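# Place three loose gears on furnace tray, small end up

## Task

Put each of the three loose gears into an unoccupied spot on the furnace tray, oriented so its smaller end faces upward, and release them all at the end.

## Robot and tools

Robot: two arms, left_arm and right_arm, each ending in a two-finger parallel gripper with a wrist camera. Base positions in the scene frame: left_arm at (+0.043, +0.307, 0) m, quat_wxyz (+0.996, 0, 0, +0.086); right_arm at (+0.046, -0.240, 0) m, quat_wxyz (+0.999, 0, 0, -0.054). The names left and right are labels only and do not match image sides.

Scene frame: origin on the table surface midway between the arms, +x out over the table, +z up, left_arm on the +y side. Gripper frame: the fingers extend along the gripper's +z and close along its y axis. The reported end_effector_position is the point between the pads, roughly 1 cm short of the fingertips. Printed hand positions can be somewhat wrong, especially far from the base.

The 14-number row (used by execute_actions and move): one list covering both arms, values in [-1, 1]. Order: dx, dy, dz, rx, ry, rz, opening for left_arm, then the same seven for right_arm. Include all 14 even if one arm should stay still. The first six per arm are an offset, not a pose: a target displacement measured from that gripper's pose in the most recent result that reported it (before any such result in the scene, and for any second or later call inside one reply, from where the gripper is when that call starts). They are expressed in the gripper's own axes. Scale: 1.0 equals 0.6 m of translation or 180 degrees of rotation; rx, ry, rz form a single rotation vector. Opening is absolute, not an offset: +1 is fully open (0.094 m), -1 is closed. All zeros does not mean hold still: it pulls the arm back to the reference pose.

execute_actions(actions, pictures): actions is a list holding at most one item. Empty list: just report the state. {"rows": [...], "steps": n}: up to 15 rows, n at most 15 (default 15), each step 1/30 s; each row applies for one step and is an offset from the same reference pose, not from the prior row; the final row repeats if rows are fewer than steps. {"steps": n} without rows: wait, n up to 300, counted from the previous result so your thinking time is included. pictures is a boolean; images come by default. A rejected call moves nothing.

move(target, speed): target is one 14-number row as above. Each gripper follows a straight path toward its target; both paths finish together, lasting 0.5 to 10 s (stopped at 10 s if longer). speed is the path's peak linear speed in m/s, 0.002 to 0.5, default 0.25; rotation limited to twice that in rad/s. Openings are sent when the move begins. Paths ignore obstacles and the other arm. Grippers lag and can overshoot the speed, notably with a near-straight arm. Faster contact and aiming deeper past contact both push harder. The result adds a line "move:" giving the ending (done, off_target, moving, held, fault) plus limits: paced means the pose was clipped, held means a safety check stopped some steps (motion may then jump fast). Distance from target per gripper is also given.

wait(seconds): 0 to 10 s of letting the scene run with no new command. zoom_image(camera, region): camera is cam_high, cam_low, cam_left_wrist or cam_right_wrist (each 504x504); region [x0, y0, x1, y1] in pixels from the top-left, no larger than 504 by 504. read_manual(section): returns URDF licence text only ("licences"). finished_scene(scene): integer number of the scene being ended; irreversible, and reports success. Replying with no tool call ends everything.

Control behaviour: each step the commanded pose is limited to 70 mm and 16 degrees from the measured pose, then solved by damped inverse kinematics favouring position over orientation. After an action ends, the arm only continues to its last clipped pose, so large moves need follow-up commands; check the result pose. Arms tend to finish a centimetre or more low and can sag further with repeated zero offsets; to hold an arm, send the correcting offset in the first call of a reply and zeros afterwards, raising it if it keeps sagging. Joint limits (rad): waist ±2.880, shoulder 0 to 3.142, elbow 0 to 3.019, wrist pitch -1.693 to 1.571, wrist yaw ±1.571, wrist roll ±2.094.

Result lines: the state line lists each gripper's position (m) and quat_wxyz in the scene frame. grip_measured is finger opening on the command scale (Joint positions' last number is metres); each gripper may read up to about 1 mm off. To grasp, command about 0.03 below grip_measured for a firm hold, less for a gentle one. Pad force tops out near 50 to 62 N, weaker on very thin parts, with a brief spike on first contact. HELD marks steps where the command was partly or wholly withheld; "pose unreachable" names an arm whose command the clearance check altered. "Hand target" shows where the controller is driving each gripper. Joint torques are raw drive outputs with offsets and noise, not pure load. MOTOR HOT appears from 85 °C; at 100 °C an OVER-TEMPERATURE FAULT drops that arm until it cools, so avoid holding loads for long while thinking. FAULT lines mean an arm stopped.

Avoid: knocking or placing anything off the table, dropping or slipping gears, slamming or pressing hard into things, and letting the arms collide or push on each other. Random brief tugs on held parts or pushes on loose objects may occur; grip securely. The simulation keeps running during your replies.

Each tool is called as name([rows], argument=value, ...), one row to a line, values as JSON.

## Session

execute_actions(actions=[])

Scene clock: 0.00 s of 6000.00 s.
left_arm: end_effector_position=(+0.6255, +0.5410, +0.1298) grip_measured=+1.000 end_effector_quat_wxyz=(+0.328, +0.583, +0.550, +0.500) | right_arm: end_effector_position=(+0.4713, -0.1541, +0.2298) grip_measured=+1.000 end_effector_quat_wxyz=(+0.093, -0.274, +0.940, -0.178)
Joint positions: left_arm=[0.284 1.735 0.863 0.573 0.268 1.887 0.094] | right_arm=[ 0.452  1.365  1.222 -1.255  0.368 -0.255  0.094]
Joint velocities: left_arm=[ 0.015  0.005  0.012 -0.007  0.081 -0.037  0.   ] | right_arm=[ 0.015  0.005 -0.017 -0.002  0.022  0.037  0.   ]
Joint torques (N m, as the arm reports them, + toward a larger angle): no reading
Motor temperatures (°C, as the motors report them): left_arm=[29 31 30 28 30 30] | right_arm=[27 30 31 30 29 26]
Hand target (left_arm): +0.633, +0.545, +0.142; +0.331, +0.579, +0.542, +0.511
Hand target (right_arm): +0.480, -0.151, +0.246; +0.112, -0.270, +0.940, -0.177

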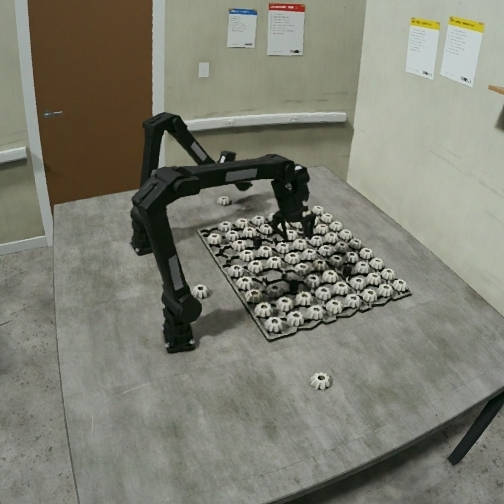

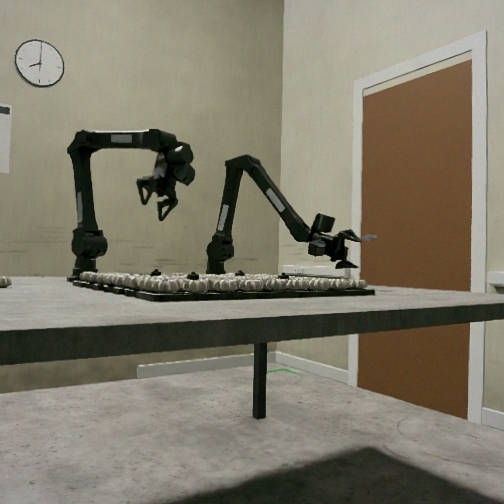

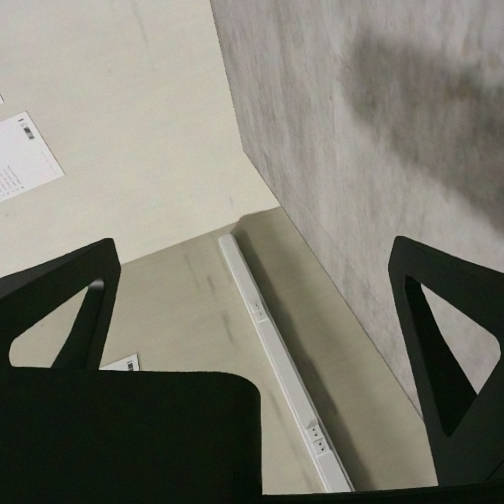

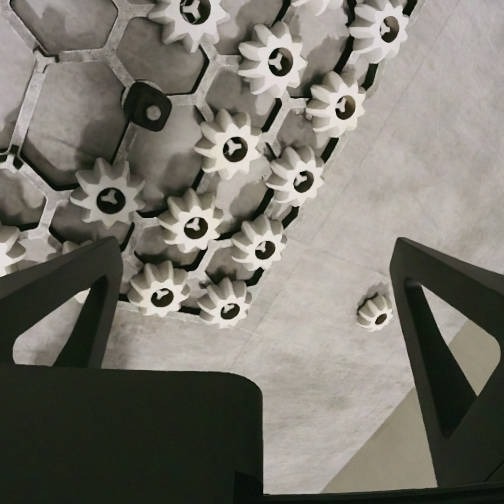

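execute_actions(actions=[])

Scene clock: 7.13 s of 6000.00 s.
left_arm: end_effector_position=(+0.6255, +0.5410, +0.1298) grip_measured=+1.000 end_effector_quat_wxyz=(+0.328, +0.583, +0.550, +0.500) | right_arm: end_effector_position=(+0.4713, -0.1541, +0.2298) grip_measured=+1.000 end_effector_quat_wxyz=(+0.093, -0.274, +0.940, -0.178)
Joint positions: left_arm=[0.284 1.735 0.863 0.573 0.268 1.887 0.094] | right_arm=[ 0.452  1.365  1.222 -1.255  0.368 -0.255  0.094]
Joint velocities: left_arm=[-0.015 -0.015 -0.007 -0.007 -0.022  0.007  0.   ] | right_arm=[ 0.005  0.005  0.012 -0.007 -0.007 -0.007  0.   ]
Joint torques (N m, as the arm reports them, + toward a larger angle): left_arm=[  0.42 -13.54   7.92   1.84   0.08  -0.11] | right_arm=[ 0.49 -8.98  9.62  0.92  0.39  0.11]
Motor temperatures (°C, as the motors report them): left_arm=[29 32 32 28 30 30] | right_arm=[27 30 32 30 29 26]
Hand target (left_arm): +0.633, +0.545, +0.142; +0.331, +0.579, +0.542, +0.511
Hand target (right_arm): +0.480, -0.151, +0.246; +0.112, -0.270, +0.940, -0.177
Steps of this call (steps 1 to 90: nothing new was sent; then 4.13 s passed at rest). Readings (end_effector_position):
1: left_arm (+0.6255, +0.5410, +0.1298) | right_arm (+0.4713, -0.1541, +0.2298)
2: left_arm (+0.6255, +0.5410, +0.1298) | right_arm (+0.4713, -0.1541, +0.2298)
4: left_arm (+0.6255, +0.5410, +0.1298) | right_arm (+0.4713, -0.1541, +0.2298)
8: left_arm (+0.6255, +0.5410, +0.1298) | right_arm (+0.4713, -0.1541, +0.2298)
90: the state above

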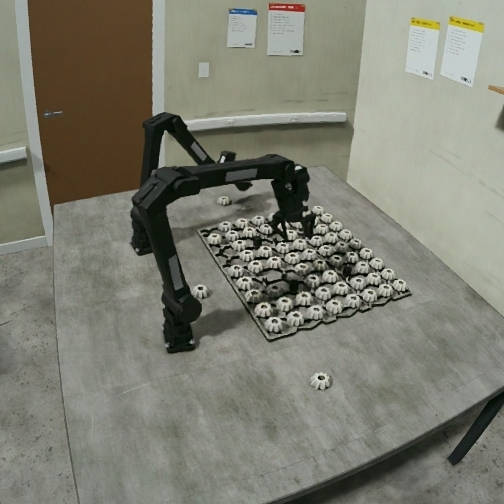

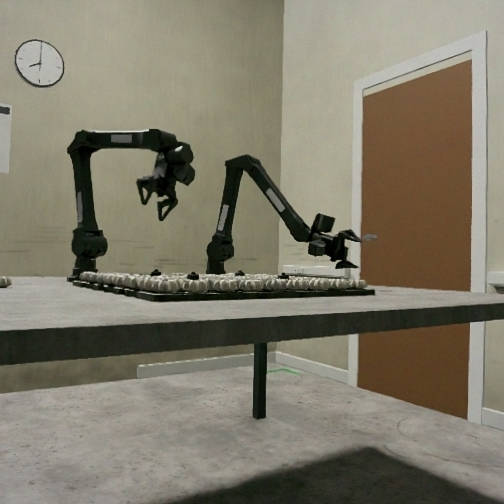

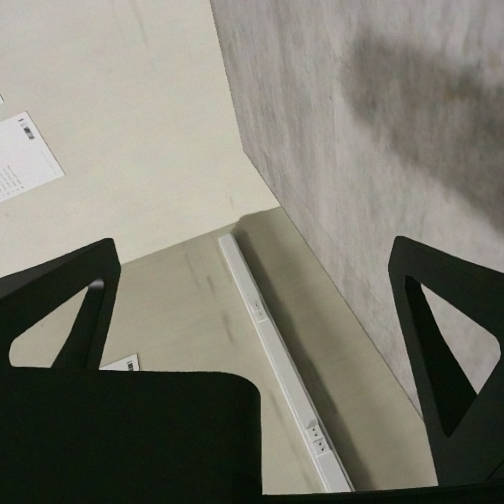

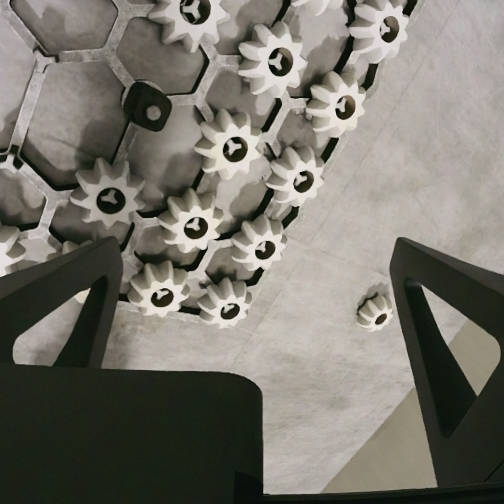

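zoom_image(camera="cam_high", region=[160, 160, 440, 420])

zoom_image(camera="cam_right_wrist", region=[0, 0, 504, 380])

Region (160, 160, 440, 420) of cam_high's 504x504 image, scaled by 1.800, with more detail than that image has; it fills the top 468 rows of this view, and the rest is white.

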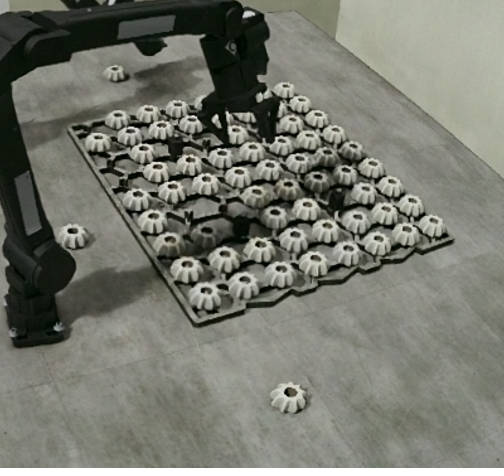

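Region (0, 0, 504, 380) of cam_right_wrist's 504x504 image, scaled by 1.000; it fills the top 380 rows of this view, and the rest is white.

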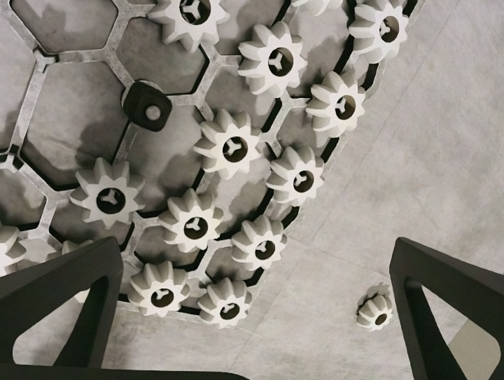

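move(target=[-0.0095,0.0295,-0.3207,0.3768,0.2471,-0.4393,1, 0.4945,-0.342,0.373,-0.1157,0.0604,0.1781,1], speed=0.3)

Scene clock: 31.03 s of 6000.00 s.
left_arm: end_effector_position=(+0.4341, +0.4883, +0.1842) grip_measured=+1.000 end_effector_quat_wxyz=(-0.012, +0.008, +1.000, -0.010) | right_arm: end_effector_position=(+0.3654, -0.5287, +0.0691) grip_measured=+1.000 end_effector_quat_wxyz=(-0.014, +0.007, +1.000, +0.014)
Joint positions: left_arm=[ 0.268  1.506  1.288 -1.382  0.008  0.455  0.094] | right_arm=[-0.626  1.622  1.1   -1.088 -0.001 -0.72   0.094]
Joint velocities: left_arm=[-0.005 -0.005  0.002  0.002  0.022  0.037  0.   ] | right_arm=[-0.005 -0.015 -0.017 -0.007  0.007 -0.081  0.   ]
Joint torques (N m, as the arm reports them, + toward a larger angle): left_arm=[  1.01 -10.64  11.87  -0.19   0.14  -0.13] | right_arm=[  0.91 -10.89  10.25   0.48  -0.08  -0.01]
Motor temperatures (°C, as the motors report them): left_arm=[29 33 34 28 30 30] | right_arm=[27 30 34 30 29 26]
Hand target (left_arm): +0.449, +0.498, +0.199; +0.003, -0.002, +1.000, -0.005
Hand target (right_arm): +0.385, -0.545, +0.087; +0.006, +0.001, +1.000, -0.003
Off the commanded pose (left_arm): 0.025 m, 2 deg.
Off the commanded pose (right_arm): 0.026 m, 2 deg.
After step 90, 17.10 s passed at rest.
move: off_target (left_arm, right_arm)

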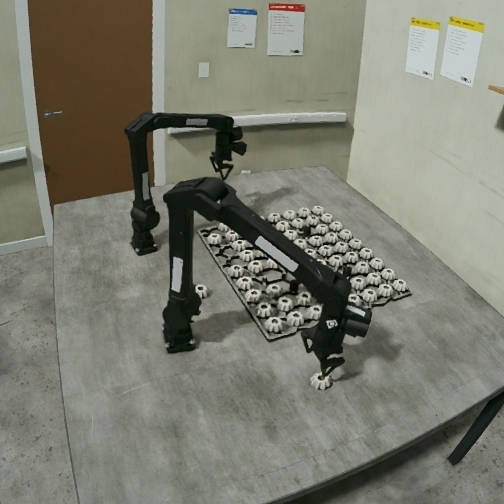

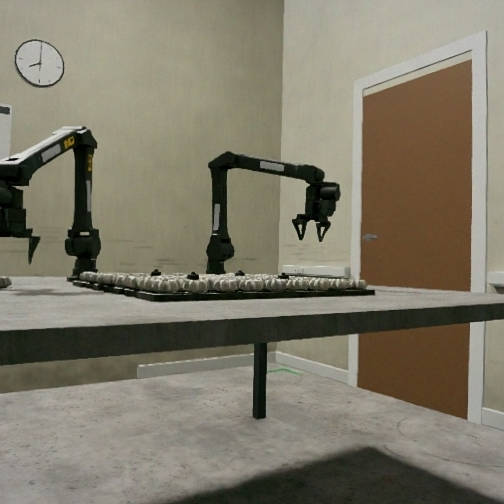

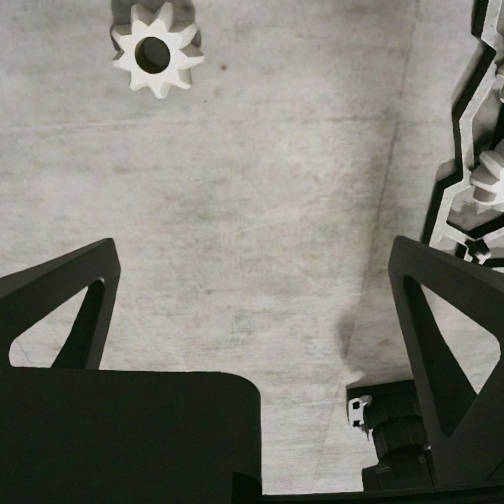

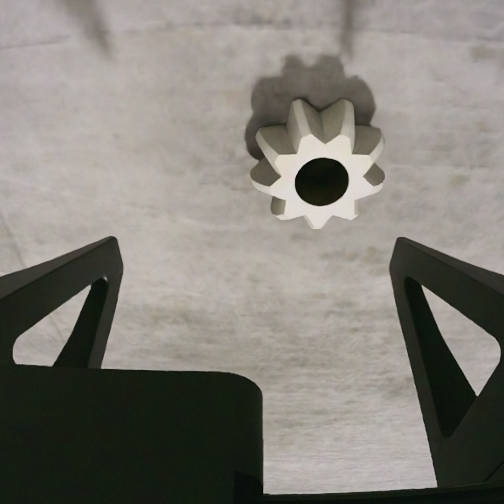

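zoom_image(camera="cam_left_wrist", region=[80, 0, 240, 120])

Region (80, 0, 240, 120) of cam_left_wrist's 504x504 image, scaled by 3.150, with more detail than that image has; it fills the top 378 rows of this view, and the rest is white.

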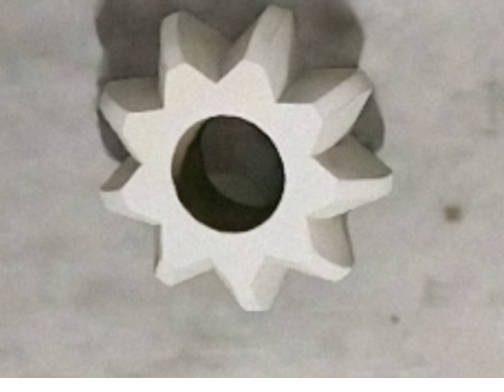

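move(target=[-0.082,0.11,0.19,0,0,0,1, -0.028,-0.055,0.033,0,0,0,1], speed=0.2)

Scene clock: 39.20 s of 6000.00 s.
left_arm: end_effector_position=(+0.4688, +0.5417, +0.0584) grip_measured=+1.000 end_effector_quat_wxyz=(-0.031, +0.004, +0.999, -0.022) | right_arm: end_effector_position=(+0.3609, -0.5375, +0.0341) grip_measured=+1.000 end_effector_quat_wxyz=(-0.038, +0.009, +0.999, +0.036)
Joint positions: left_arm=[ 0.337  1.786  1.288 -1.149  0.008  0.518  0.094] | right_arm=[-0.648  1.716  1.113 -1.072 -0.001 -0.738  0.094]
Joint velocities: left_arm=[-0.005 -0.005 -0.002  0.002 -0.066 -0.007  0.   ] | right_arm=[ 0.005  0.005  0.007 -0.012 -0.007  0.037  0.   ]
Joint torques (N m, as the arm reports them, + toward a larger angle): left_arm=[  0.58 -14.96   9.06   0.6   -0.02   0.15] | right_arm=[  0.14 -10.81   9.66   0.91   0.13  -0.02]
Motor temperatures (°C, as the motors report them): left_arm=[29 33 36 28 30 30] | right_arm=[27 30 34 30 29 26]
Hand target (left_arm): +0.481, +0.552, +0.070; -0.011, +0.008, +1.000, -0.010
Hand target (right_arm): +0.380, -0.560, +0.049; -0.014, +0.007, +1.000, +0.013
Off the commanded pose (left_arm): 0.018 m, 3 deg.
Off the commanded pose (right_arm): 0.034 m, 4 deg.
After step 90, 4.00 s passed at rest.
move: off_target (left_arm, right_arm)

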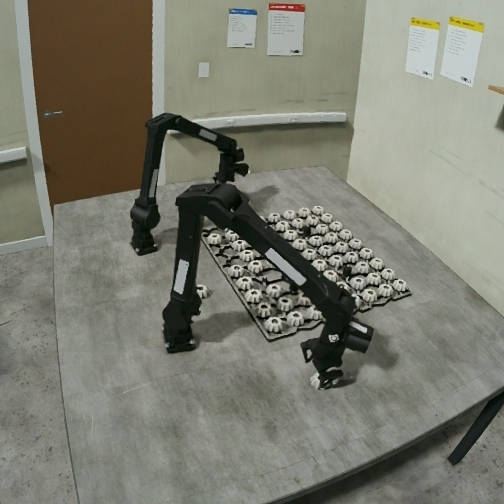

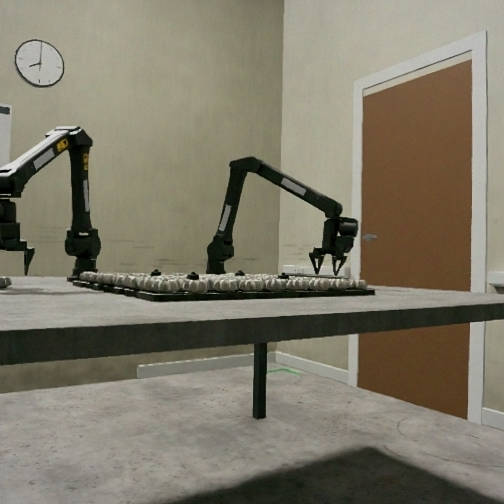

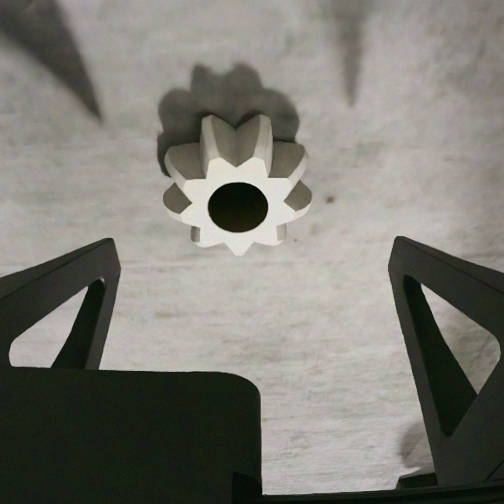

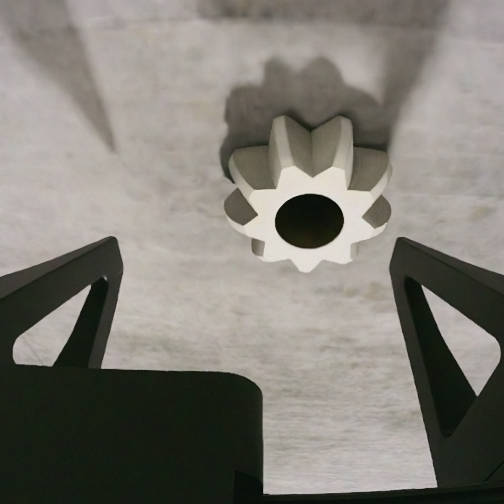

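move(target=[-0.018,0.015,0.052,-0.014,-0.020,-0.003,1, -0.05,-0.067,-0.05,0.023,-0.024,-0.006,1], speed=0.1)

Scene clock: 49.80 s of 6000.00 s.
left_arm: end_effector_position=(+0.4792, +0.5484, +0.0362) grip_measured=+1.000 end_effector_quat_wxyz=(+0.005, +0.005, +1.000, +0.000) | right_arm: end_effector_position=(+0.3759, -0.5585, +0.0471) grip_measured=+1.000 end_effector_quat_wxyz=(-0.019, +0.001, +1.000, +0.019)
Joint positions: left_arm=[ 0.337  1.795  1.236 -1.003  0.004  0.519  0.094] | right_arm=[-0.659  1.725  1.168 -1.068 -0.001 -0.765  0.094]
Joint velocities: left_arm=[-0.005  0.005 -0.017  0.002  0.037  0.022  0.   ] | right_arm=[ 0.005  0.015 -0.002 -0.012 -0.022  0.037  0.   ]
Joint torques (N m, as the arm reports them, + toward a larger angle): left_arm=[  0.58 -13.65   6.36   0.72  -0.05  -0.09] | right_arm=[  0.19 -10.78   9.75   0.96   0.12  -0.03]
Motor temperatures (°C, as the motors report them): left_arm=[29 33 35 28 30 30] | right_arm=[27 30 35 30 29 26]
Hand target (left_arm): +0.478, +0.550, +0.027; +0.001, +0.000, +1.000, -0.000
Hand target (right_arm): +0.392, -0.579, +0.059; +0.000, -0.001, +1.000, -0.001
Off the commanded pose (left_arm): 0.010 m, 1 deg.
Off the commanded pose (right_arm): 0.030 m, 3 deg.
After step 90, 6.63 s passed at rest.
move: off_target (right_arm)

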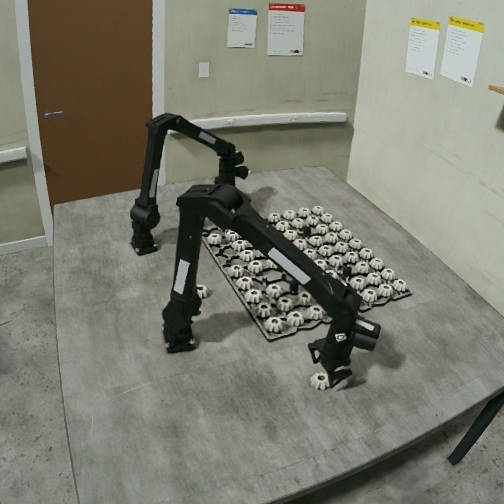

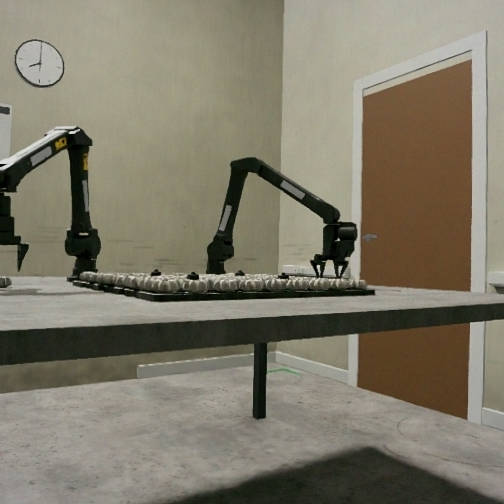

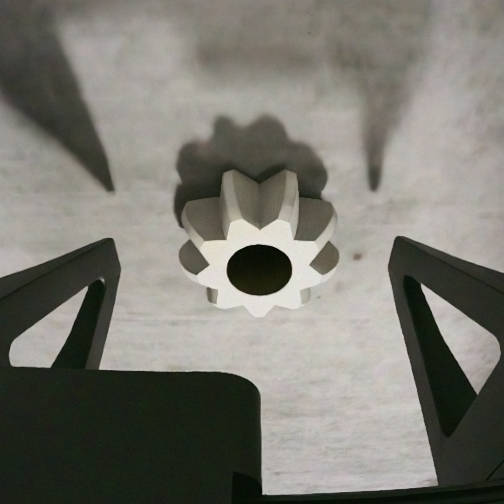

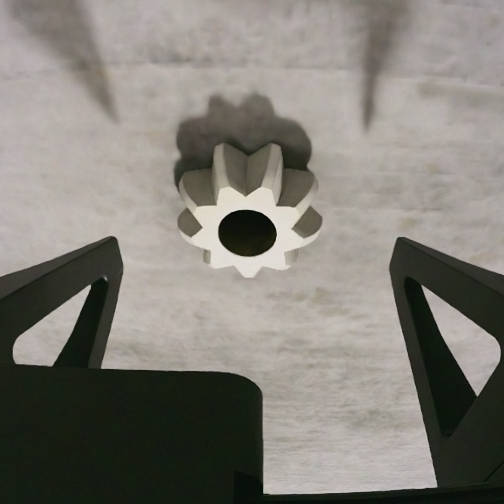

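move(target=[0.013,-0.005,0.032,0,0,0,1, -0.007,-0.003,0.048,0.012,-0.012,0,1], speed=0.08)

Scene clock: 53.40 s of 6000.00 s.
left_arm: end_effector_position=(+0.4722, +0.5445, +0.0235) grip_measured=+1.000 end_effector_quat_wxyz=(+0.005, +0.005, +1.000, +0.001) | right_arm: end_effector_position=(+0.3779, -0.5605, +0.0240) grip_measured=+1.000 end_effector_quat_wxyz=(+0.000, +0.001, +1.000, +0.000)
Joint positions: left_arm=[ 0.337  1.795  1.197 -0.963  0.004  0.519  0.094] | right_arm=[-0.659  1.736  1.112 -0.947 -0.001 -0.766  0.094]
Joint velocities: left_arm=[ 0.015 -0.005 -0.002 -0.007  0.051 -0.007  0.   ] | right_arm=[-0.005 -0.005 -0.022 -0.002  0.037 -0.022  0.   ]
Joint torques (N m, as the arm reports them, + toward a larger angle): left_arm=[  0.63 -14.3    6.36   0.81   0.05   0.01] | right_arm=[  0.92 -10.93   5.58   1.08   0.08   0.13]
Motor temperatures (°C, as the motors report them): left_arm=[29 33 35 28 30 30] | right_arm=[27 31 34 30 29 26]
Hand target (left_arm): +0.471, +0.546, +0.017; +0.005, +0.005, +1.000, +0.000
Hand target (right_arm): +0.378, -0.559, +0.018; -0.000, +0.001, +1.000, +0.000
Off the commanded pose (left_arm): 0.007 m, 0 deg.
Off the commanded pose (right_arm): 0.006 m, 0 deg.
move: done

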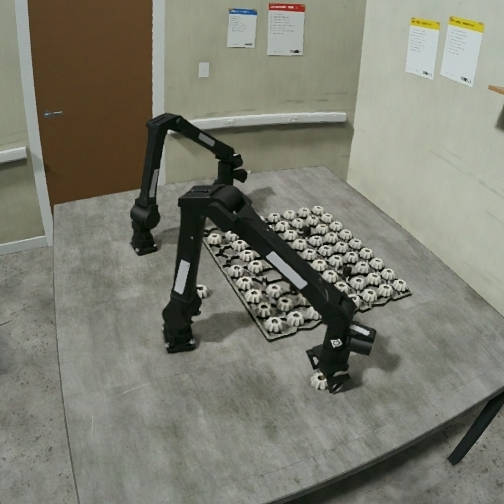

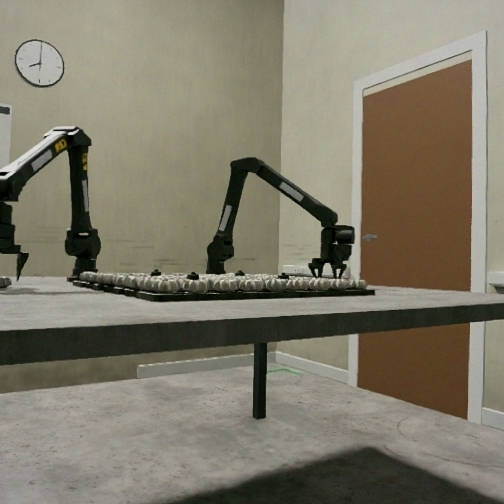

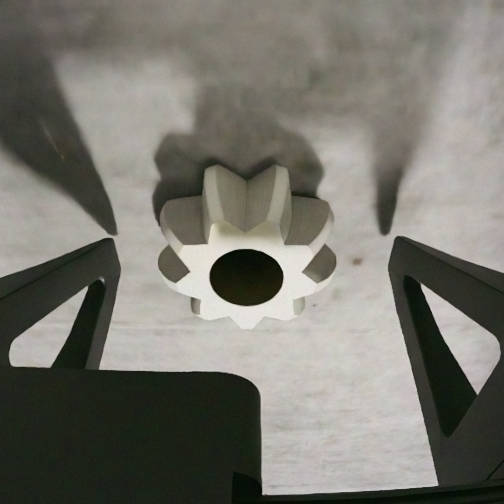

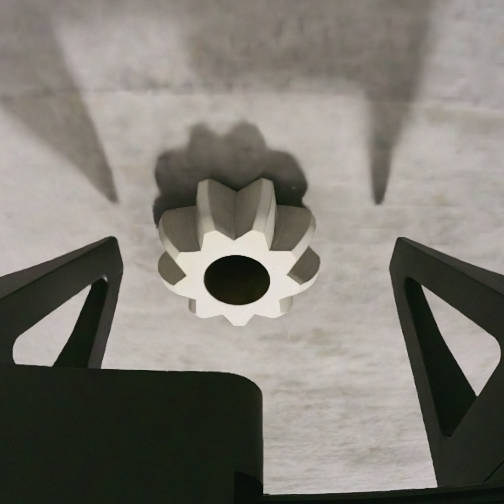

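execute_actions([
  {"rows": [[0,0,0.005,0,0,0,0.05, 0.005,0.005,0.02,0,0,0,1],[0,0,0.005,0,0,0,0.05, 0.005,0.005,0.02,0,0,0,1],[0,0,0.005,0,0,0,0.05, 0.005,0.005,0.02,0,0,0,1],[0,0,0.005,0,0,0,0.05, 0.005,0.005,0.02,0,0,0,1],[0,0,0.005,0,0,0,0.05, 0.005,0.005,0.02,0,0,0,1],[0,0,0.005,0,0,0,0.05, 0.005,0.005,0.02,0,0,0,1],[0,0,0.005,0,0,0,0.05, 0.005,0.005,0.02,0,0,0,1],[0,0,0.005,0,0,0,0.05, 0.005,0.005,0.02,0,0,0,1],[0,0,0.005,0,0,0,0.05, 0.005,0.005,0.02,0,0,0,0.05]], "steps": 15},
], pictures=false)

wait(seconds=0.4)

Scene clock: 58.80 s of 6000.00 s.
left_arm: end_effector_position=(+0.4722, +0.5446, +0.0235) grip_measured=+0.193 end_effector_quat_wxyz=(+0.005, +0.005, +1.000, +0.001) | right_arm: end_effector_position=(+0.3751, -0.5576, +0.0175) grip_measured=+0.198 end_effector_quat_wxyz=(+0.001, +0.001, +1.000, -0.000)
Joint positions: left_arm=[ 0.337  1.795  1.197 -0.962  0.004  0.519  0.056] | right_arm=[-0.659  1.736  1.092 -0.924 -0.001 -0.766  0.056]
Joint velocities: left_arm=[ 0.005 -0.005 -0.007  0.007  0.051  0.007 -0.   ] | right_arm=[-0.005 -0.005  0.002 -0.002 -0.037 -0.081 -0.001]
Joint torques (N m, as the arm reports them, + toward a larger angle): left_arm=[  0.33 -14.36   6.47   0.5    0.07  -0.02] | right_arm=[  0.88 -11.37   5.62   1.08   0.06   0.08]
Motor temperatures (°C, as the motors report them): left_arm=[29 33 34 28 30 30] | right_arm=[27 31 34 30 29 26]
Hand target (left_arm): +0.472, +0.545, +0.021; +0.005, +0.005, +1.000, +0.001
Hand target (right_arm): +0.375, -0.557, +0.012; +0.000, +0.001, +1.000, +0.000
Off the commanded pose (left_arm): 0.003 m, 0 deg.
Off the commanded pose (right_arm): 0.005 m, 0 deg.
Steps of this call (steps 1 to 90: nothing new was sent; then 1.90 s passed at rest; steps 91 to 105: all 15 steps of this action). Readings (end_effector_position):
91: left_arm (+0.4722, +0.5445, +0.0235) | right_arm (+0.3778, -0.5604, +0.0233)
92: left_arm (+0.4722, +0.5445, +0.0235) | right_arm (+0.3780, -0.5605, +0.0224)
94: left_arm (+0.4722, +0.5446, +0.0235) | right_arm (+0.3767, -0.5592, +0.0200)
98: left_arm (+0.4722, +0.5446, +0.0235) | right_arm (+0.3746, -0.5572, +0.0180)
105: the state above

Scene clock: 59.20 s of 6000.00 s.
left_arm: end_effector_position=(+0.4722, +0.5446, +0.0235) grip_measured=+0.193 end_effector_quat_wxyz=(+0.005, +0.005, +1.000, +0.001) | right_arm: end_effector_position=(+0.3751, -0.5576, +0.0175) grip_measured=+0.198 end_effector_quat_wxyz=(+0.001, +0.001, +1.000, -0.000)
Joint positions: left_arm=[ 0.337  1.795  1.197 -0.962  0.004  0.519  0.056] | right_arm=[-0.659  1.736  1.092 -0.924 -0.001 -0.766  0.056]
Joint velocities: left_arm=[-0.015 -0.005 -0.017  0.007 -0.022 -0.051  0.   ] | right_arm=[-0.005  0.005  0.012 -0.007  0.022 -0.007  0.001]
Joint torques (N m, as the arm reports them, + toward a larger angle): left_arm=[  0.4  -14.35   6.48   0.5    0.06  -0.02] | right_arm=[  0.66 -10.85   5.54   1.03   0.04   0.06]
Motor temperatures (°C, as the motors report them): left_arm=[29 33 34 28 30 30] | right_arm=[27 31 34 30 29 26]
Hand target (left_arm): +0.472, +0.545, +0.021; +0.005, +0.005, +1.000, +0.001
Hand target (right_arm): +0.375, -0.557, +0.012; +0.000, +0.001, +1.000, +0.000
Off the commanded pose (left_arm): 0.003 m, 0 deg.
Off the commanded pose (right_arm): 0.005 m, 0 deg.
Steps of this call (steps 1 to 12: nothing new was sent). Readings (end_effector_position):
1: left_arm (+0.4722, +0.5446, +0.0235) | right_arm (+0.3751, -0.5576, +0.0175)
2: left_arm (+0.4722, +0.5446, +0.0235) | right_arm (+0.3751, -0.5576, +0.0175)
4: left_arm (+0.4722, +0.5446, +0.0235) | right_arm (+0.3751, -0.5576, +0.0175)
8: left_arm (+0.4722, +0.5446, +0.0235) | right_arm (+0.3751, -0.5576, +0.0175)
12: the state above

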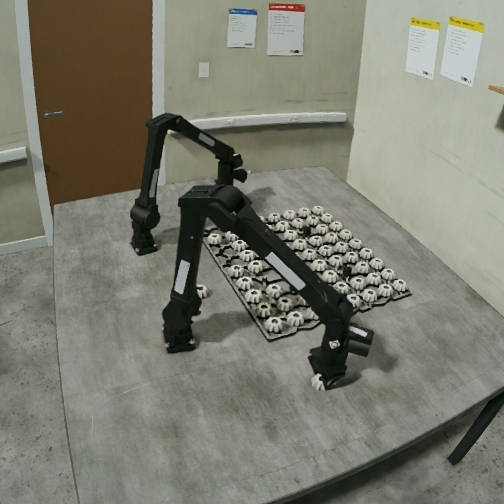

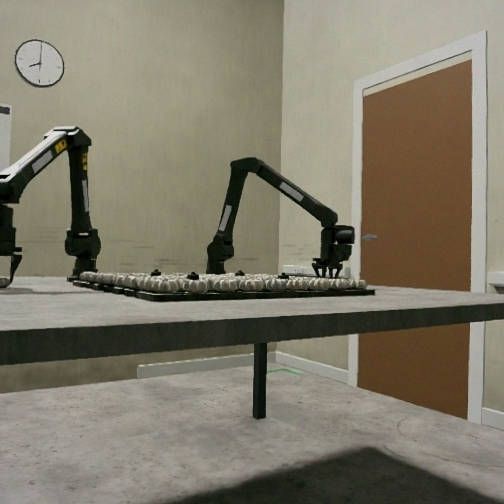

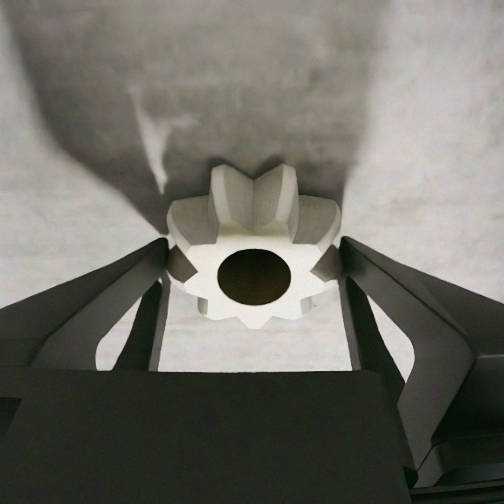

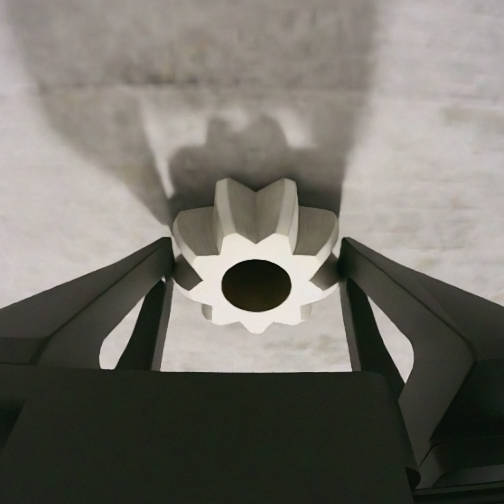

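move(target=[0,0,-0.2,0,0,0,0.05, 0,0,-0.2,0,0,0,0.05], speed=0.2)

Scene clock: 64.90 s of 6000.00 s.
left_arm: end_effector_position=(+0.4539, +0.5344, +0.1171) grip_measured=+0.193 end_effector_quat_wxyz=(-0.019, +0.005, +1.000, -0.013) | right_arm: end_effector_position=(+0.3592, -0.5423, +0.1081) grip_measured=+0.198 end_effector_quat_wxyz=(-0.023, +0.001, +0.999, +0.022)
Joint positions: left_arm=[ 0.337  1.664  1.292 -1.245  0.004  0.519  0.056] | right_arm=[-0.659  1.601  1.187 -1.221 -0.001 -0.766  0.056]
Joint velocities: left_arm=[-0.005 -0.015  0.007  0.012 -0.037  0.007  0.001] | right_arm=[-0.005  0.005 -0.012 -0.007  0.037  0.051  0.001]
Joint torques (N m, as the arm reports them, + toward a larger angle): left_arm=[  0.32 -14.56  11.35  -0.22   0.06  -0.03] | right_arm=[  1.07 -11.56  10.63  -0.05   0.02   0.13]
Motor temperatures (°C, as the motors report them): left_arm=[29 33 34 28 30 30] | right_arm=[27 31 34 30 29 26]
Hand target (left_arm): +0.470, +0.542, +0.143; +0.005, +0.005, +1.000, +0.001
Hand target (right_arm): +0.376, -0.556, +0.137; +0.002, +0.001, +1.000, -0.001
Off the commanded pose (left_arm): 0.033 m, 3 deg.
Off the commanded pose (right_arm): 0.037 m, 4 deg.
After step 90, 1.63 s passed at rest.
move: off_target (left_arm, right_arm); limits=paced

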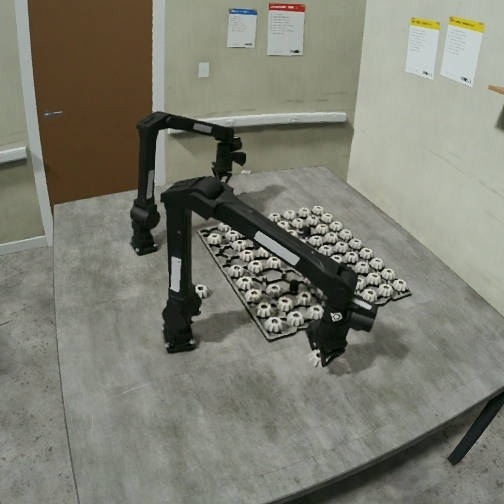

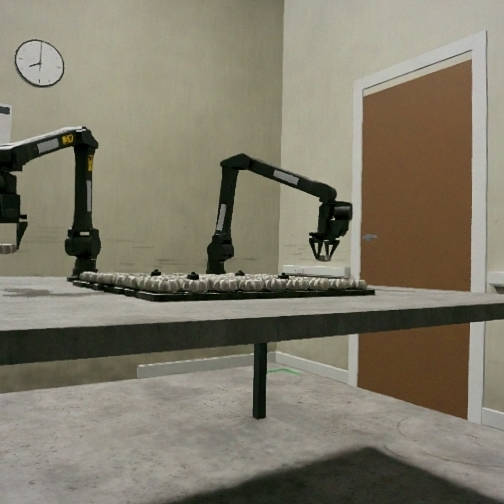

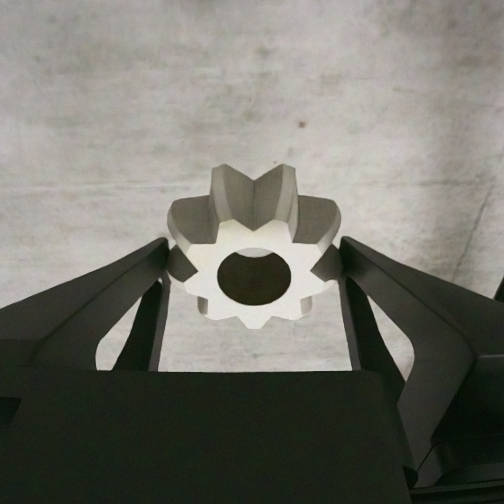

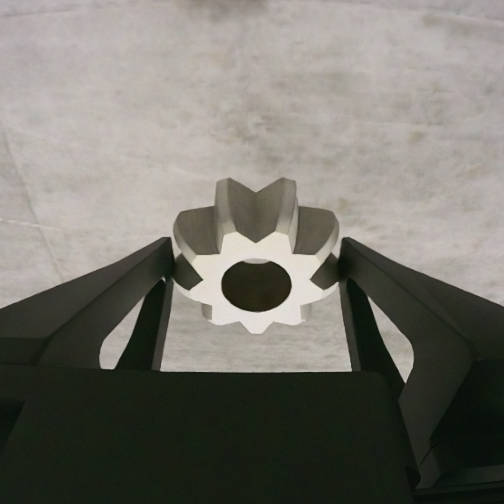

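move(target=[0.195,-0.392,-0.004,-0.008,-0.012,-0.003,0.05, -0.115,0.773,-0.025,0.014,-0.015,-0.001,0.05], speed=0.25)

Scene clock: 71.80 s of 6000.00 s.
left_arm: end_effector_position=(+0.3355, +0.3012, +0.1191) grip_measured=+0.193 end_effector_quat_wxyz=(-0.009, +0.007, +1.000, -0.001) | right_arm: end_effector_position=(+0.3990, -0.0851, +0.1100) grip_measured=+0.198 end_effector_quat_wxyz=(-0.036, -0.011, +0.999, -0.008)
Joint positions: left_arm=[-0.187  1.185  0.804 -1.209  0.003 -0.002  0.056] | right_arm=[ 0.518  1.482  1.054 -1.216 -0.013  0.387  0.056]
Joint velocities: left_arm=[-0.024 -0.015 -0.027 -0.002  0.022  0.022  0.   ] | right_arm=[ 0.015  0.015  0.002 -0.012 -0.051 -0.022  0.001]
Joint torques (N m, as the arm reports them, + toward a larger angle): left_arm=[ 0.38 -7.75  7.81 -0.18 -0.09 -0.15] | right_arm=[ 0.14 -9.58 11.25  0.    0.23  0.23]
Motor temperatures (°C, as the motors report them): left_arm=[29 33 35 28 30 30] | right_arm=[27 31 34 30 29 26]
Hand target (left_arm): +0.335, +0.302, +0.126; -0.002, +0.001, +1.000, +0.000
Hand target (right_arm): +0.424, -0.077, +0.137; -0.006, -0.001, +1.000, +0.003
Off the commanded pose (left_arm): 0.011 m, 1 deg.
Off the commanded pose (right_arm): 0.044 m, 5 deg.
After step 90, 1.43 s passed at rest.
move: off_target (left_arm, right_arm)

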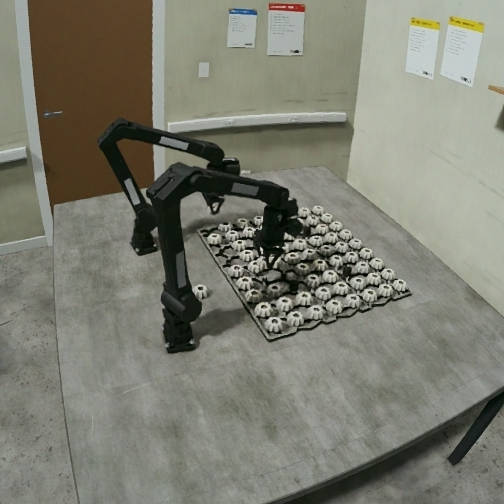

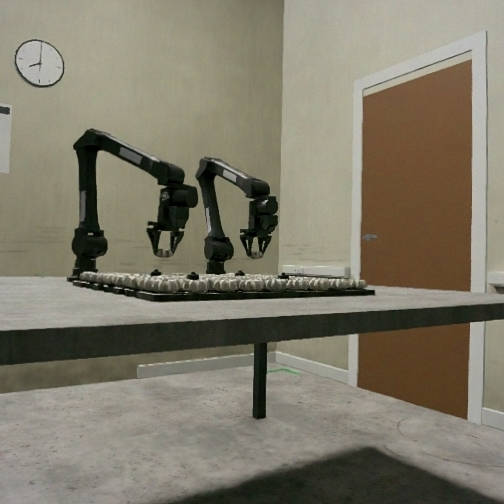

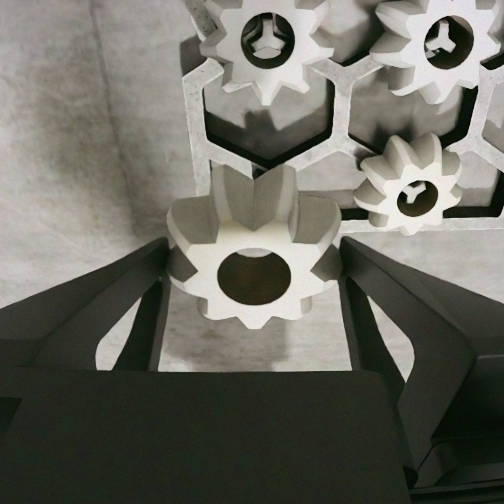

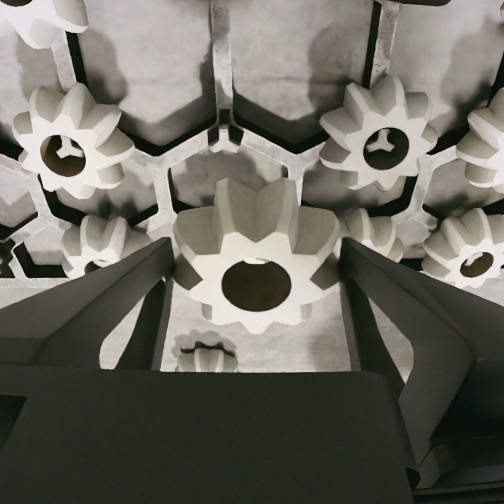

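move(target=[0.020,-0.0215,0.090,-0.001,-0.006,-0.004,0.05, -0.0295,0.0245,0.081,-0.005,-0.023,0.007,0.05], speed=0.1)

Scene clock: 82.60 s of 6000.00 s.
left_arm: end_effector_position=(+0.3161, +0.2910, +0.0629) grip_measured=+0.193 end_effector_quat_wxyz=(-0.011, +0.003, +1.000, -0.001) | right_arm: end_effector_position=(+0.4086, -0.0761, +0.0567) grip_measured=+0.198 end_effector_quat_wxyz=(-0.011, -0.003, +1.000, -0.004)
Joint positions: left_arm=[-0.226  1.215  0.662 -1.041  0.003 -0.048  0.056] | right_arm=[ 0.533  1.554  0.978 -1.019 -0.003  0.419  0.056]
Joint velocities: left_arm=[-0.005 -0.005 -0.012  0.002 -0.007 -0.037  0.   ] | right_arm=[-0.024 -0.005 -0.022  0.002  0.007 -0.022 -0.   ]
Joint torques (N m, as the arm reports them, + toward a larger angle): left_arm=[-0.19 -6.33  7.43  0.84 -0.09 -0.1 ] | right_arm=[ 1.56 -9.87  6.29  1.05  0.26  0.19]
Motor temperatures (°C, as the motors report them): left_arm=[29 33 35 28 30 30] | right_arm=[27 31 35 30 29 26]
Hand target (left_arm): +0.322, +0.289, +0.065; -0.000, +0.001, +1.000, +0.000
Hand target (right_arm): +0.412, -0.072, +0.060; -0.001, -0.001, +1.000, -0.000
Off the commanded pose (left_arm): 0.007 m, 1 deg.
Off the commanded pose (right_arm): 0.008 m, 1 deg.
After step 90, 6.87 s passed at rest.
move: done

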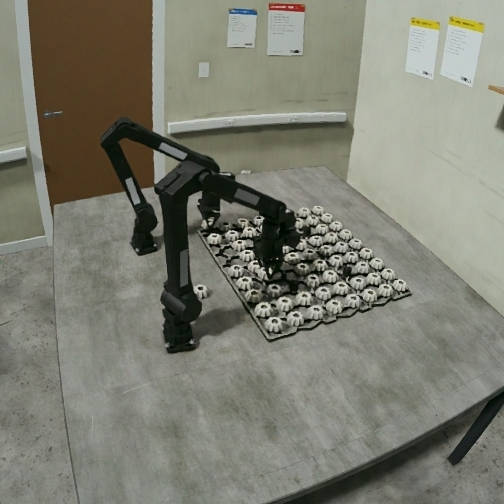

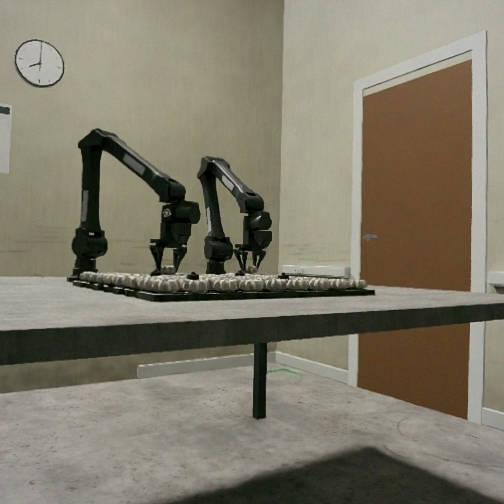

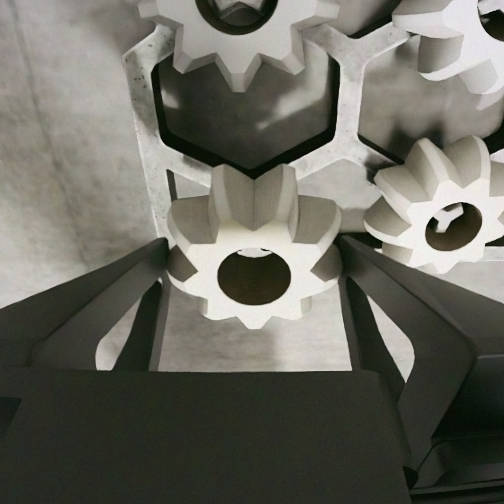

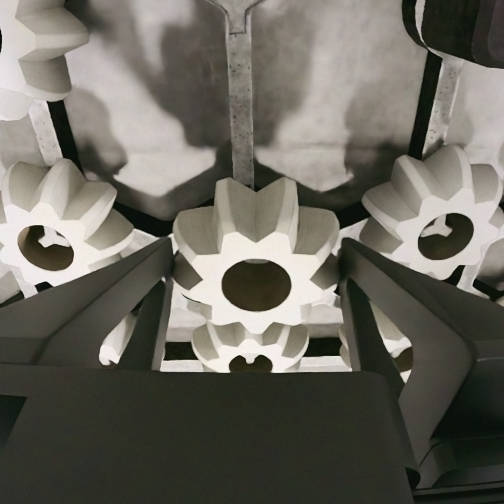

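move(target=[-0.003,0,0.042,0,-0.007,0,0.05, -0.003,0.008,0.042,-0.002,-0.007,0.002,0.05], speed=0.04)

Scene clock: 92.00 s of 6000.00 s.
left_arm: end_effector_position=(+0.3136, +0.2916, +0.0383) grip_measured=+0.193 end_effector_quat_wxyz=(-0.007, +0.002, +1.000, -0.000) | right_arm: end_effector_position=(+0.4079, -0.0735, +0.0326) grip_measured=+0.198 end_effector_quat_wxyz=(-0.007, -0.003, +1.000, -0.000)
Joint positions: left_arm=[-0.226  1.25   0.613 -0.947  0.001 -0.05   0.056] | right_arm=[ 0.539  1.588  0.943 -0.939 -0.005  0.424  0.056]
Joint velocities: left_arm=[-0.015  0.005 -0.007  0.007 -0.022  0.022  0.   ] | right_arm=[ 0.015 -0.005  0.002 -0.012  0.037  0.022  0.001]
Joint torques (N m, as the arm reports them, + toward a larger angle): left_arm=[ 0.43 -6.07  6.54  0.77  0.04  0.  ] | right_arm=[ 0.84 -9.64  5.72  1.17  0.41  0.22]
Motor temperatures (°C, as the motors report them): left_arm=[29 33 34 28 30 30] | right_arm=[27 31 34 30 29 26]
Hand target (left_arm): +0.317, +0.291, +0.038; -0.000, +0.003, +1.000, -0.001
Hand target (right_arm): +0.410, -0.072, +0.031; -0.001, -0.000, +1.000, -0.000
Off the commanded pose (left_arm): 0.004 m, 1 deg.
Off the commanded pose (right_arm): 0.003 m, 1 deg.
After step 90, 5.50 s passed at rest.
move: done

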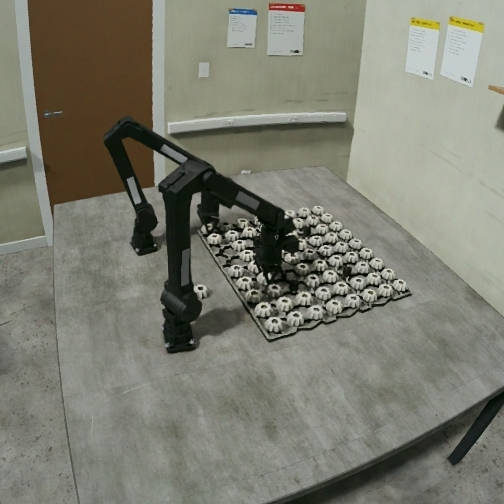

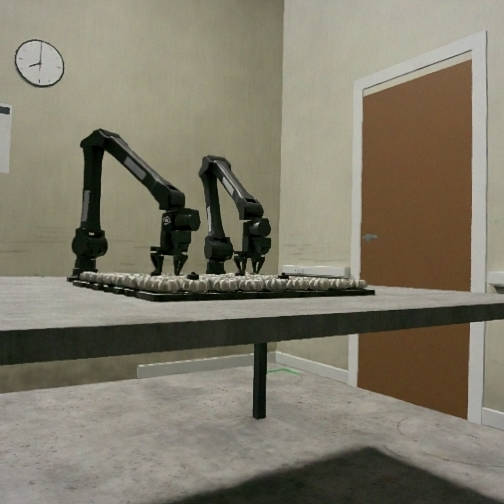

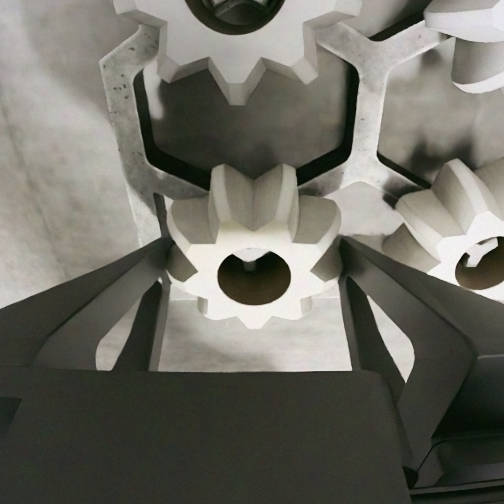

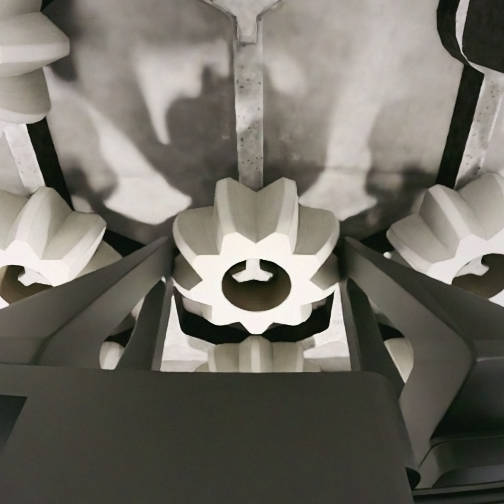

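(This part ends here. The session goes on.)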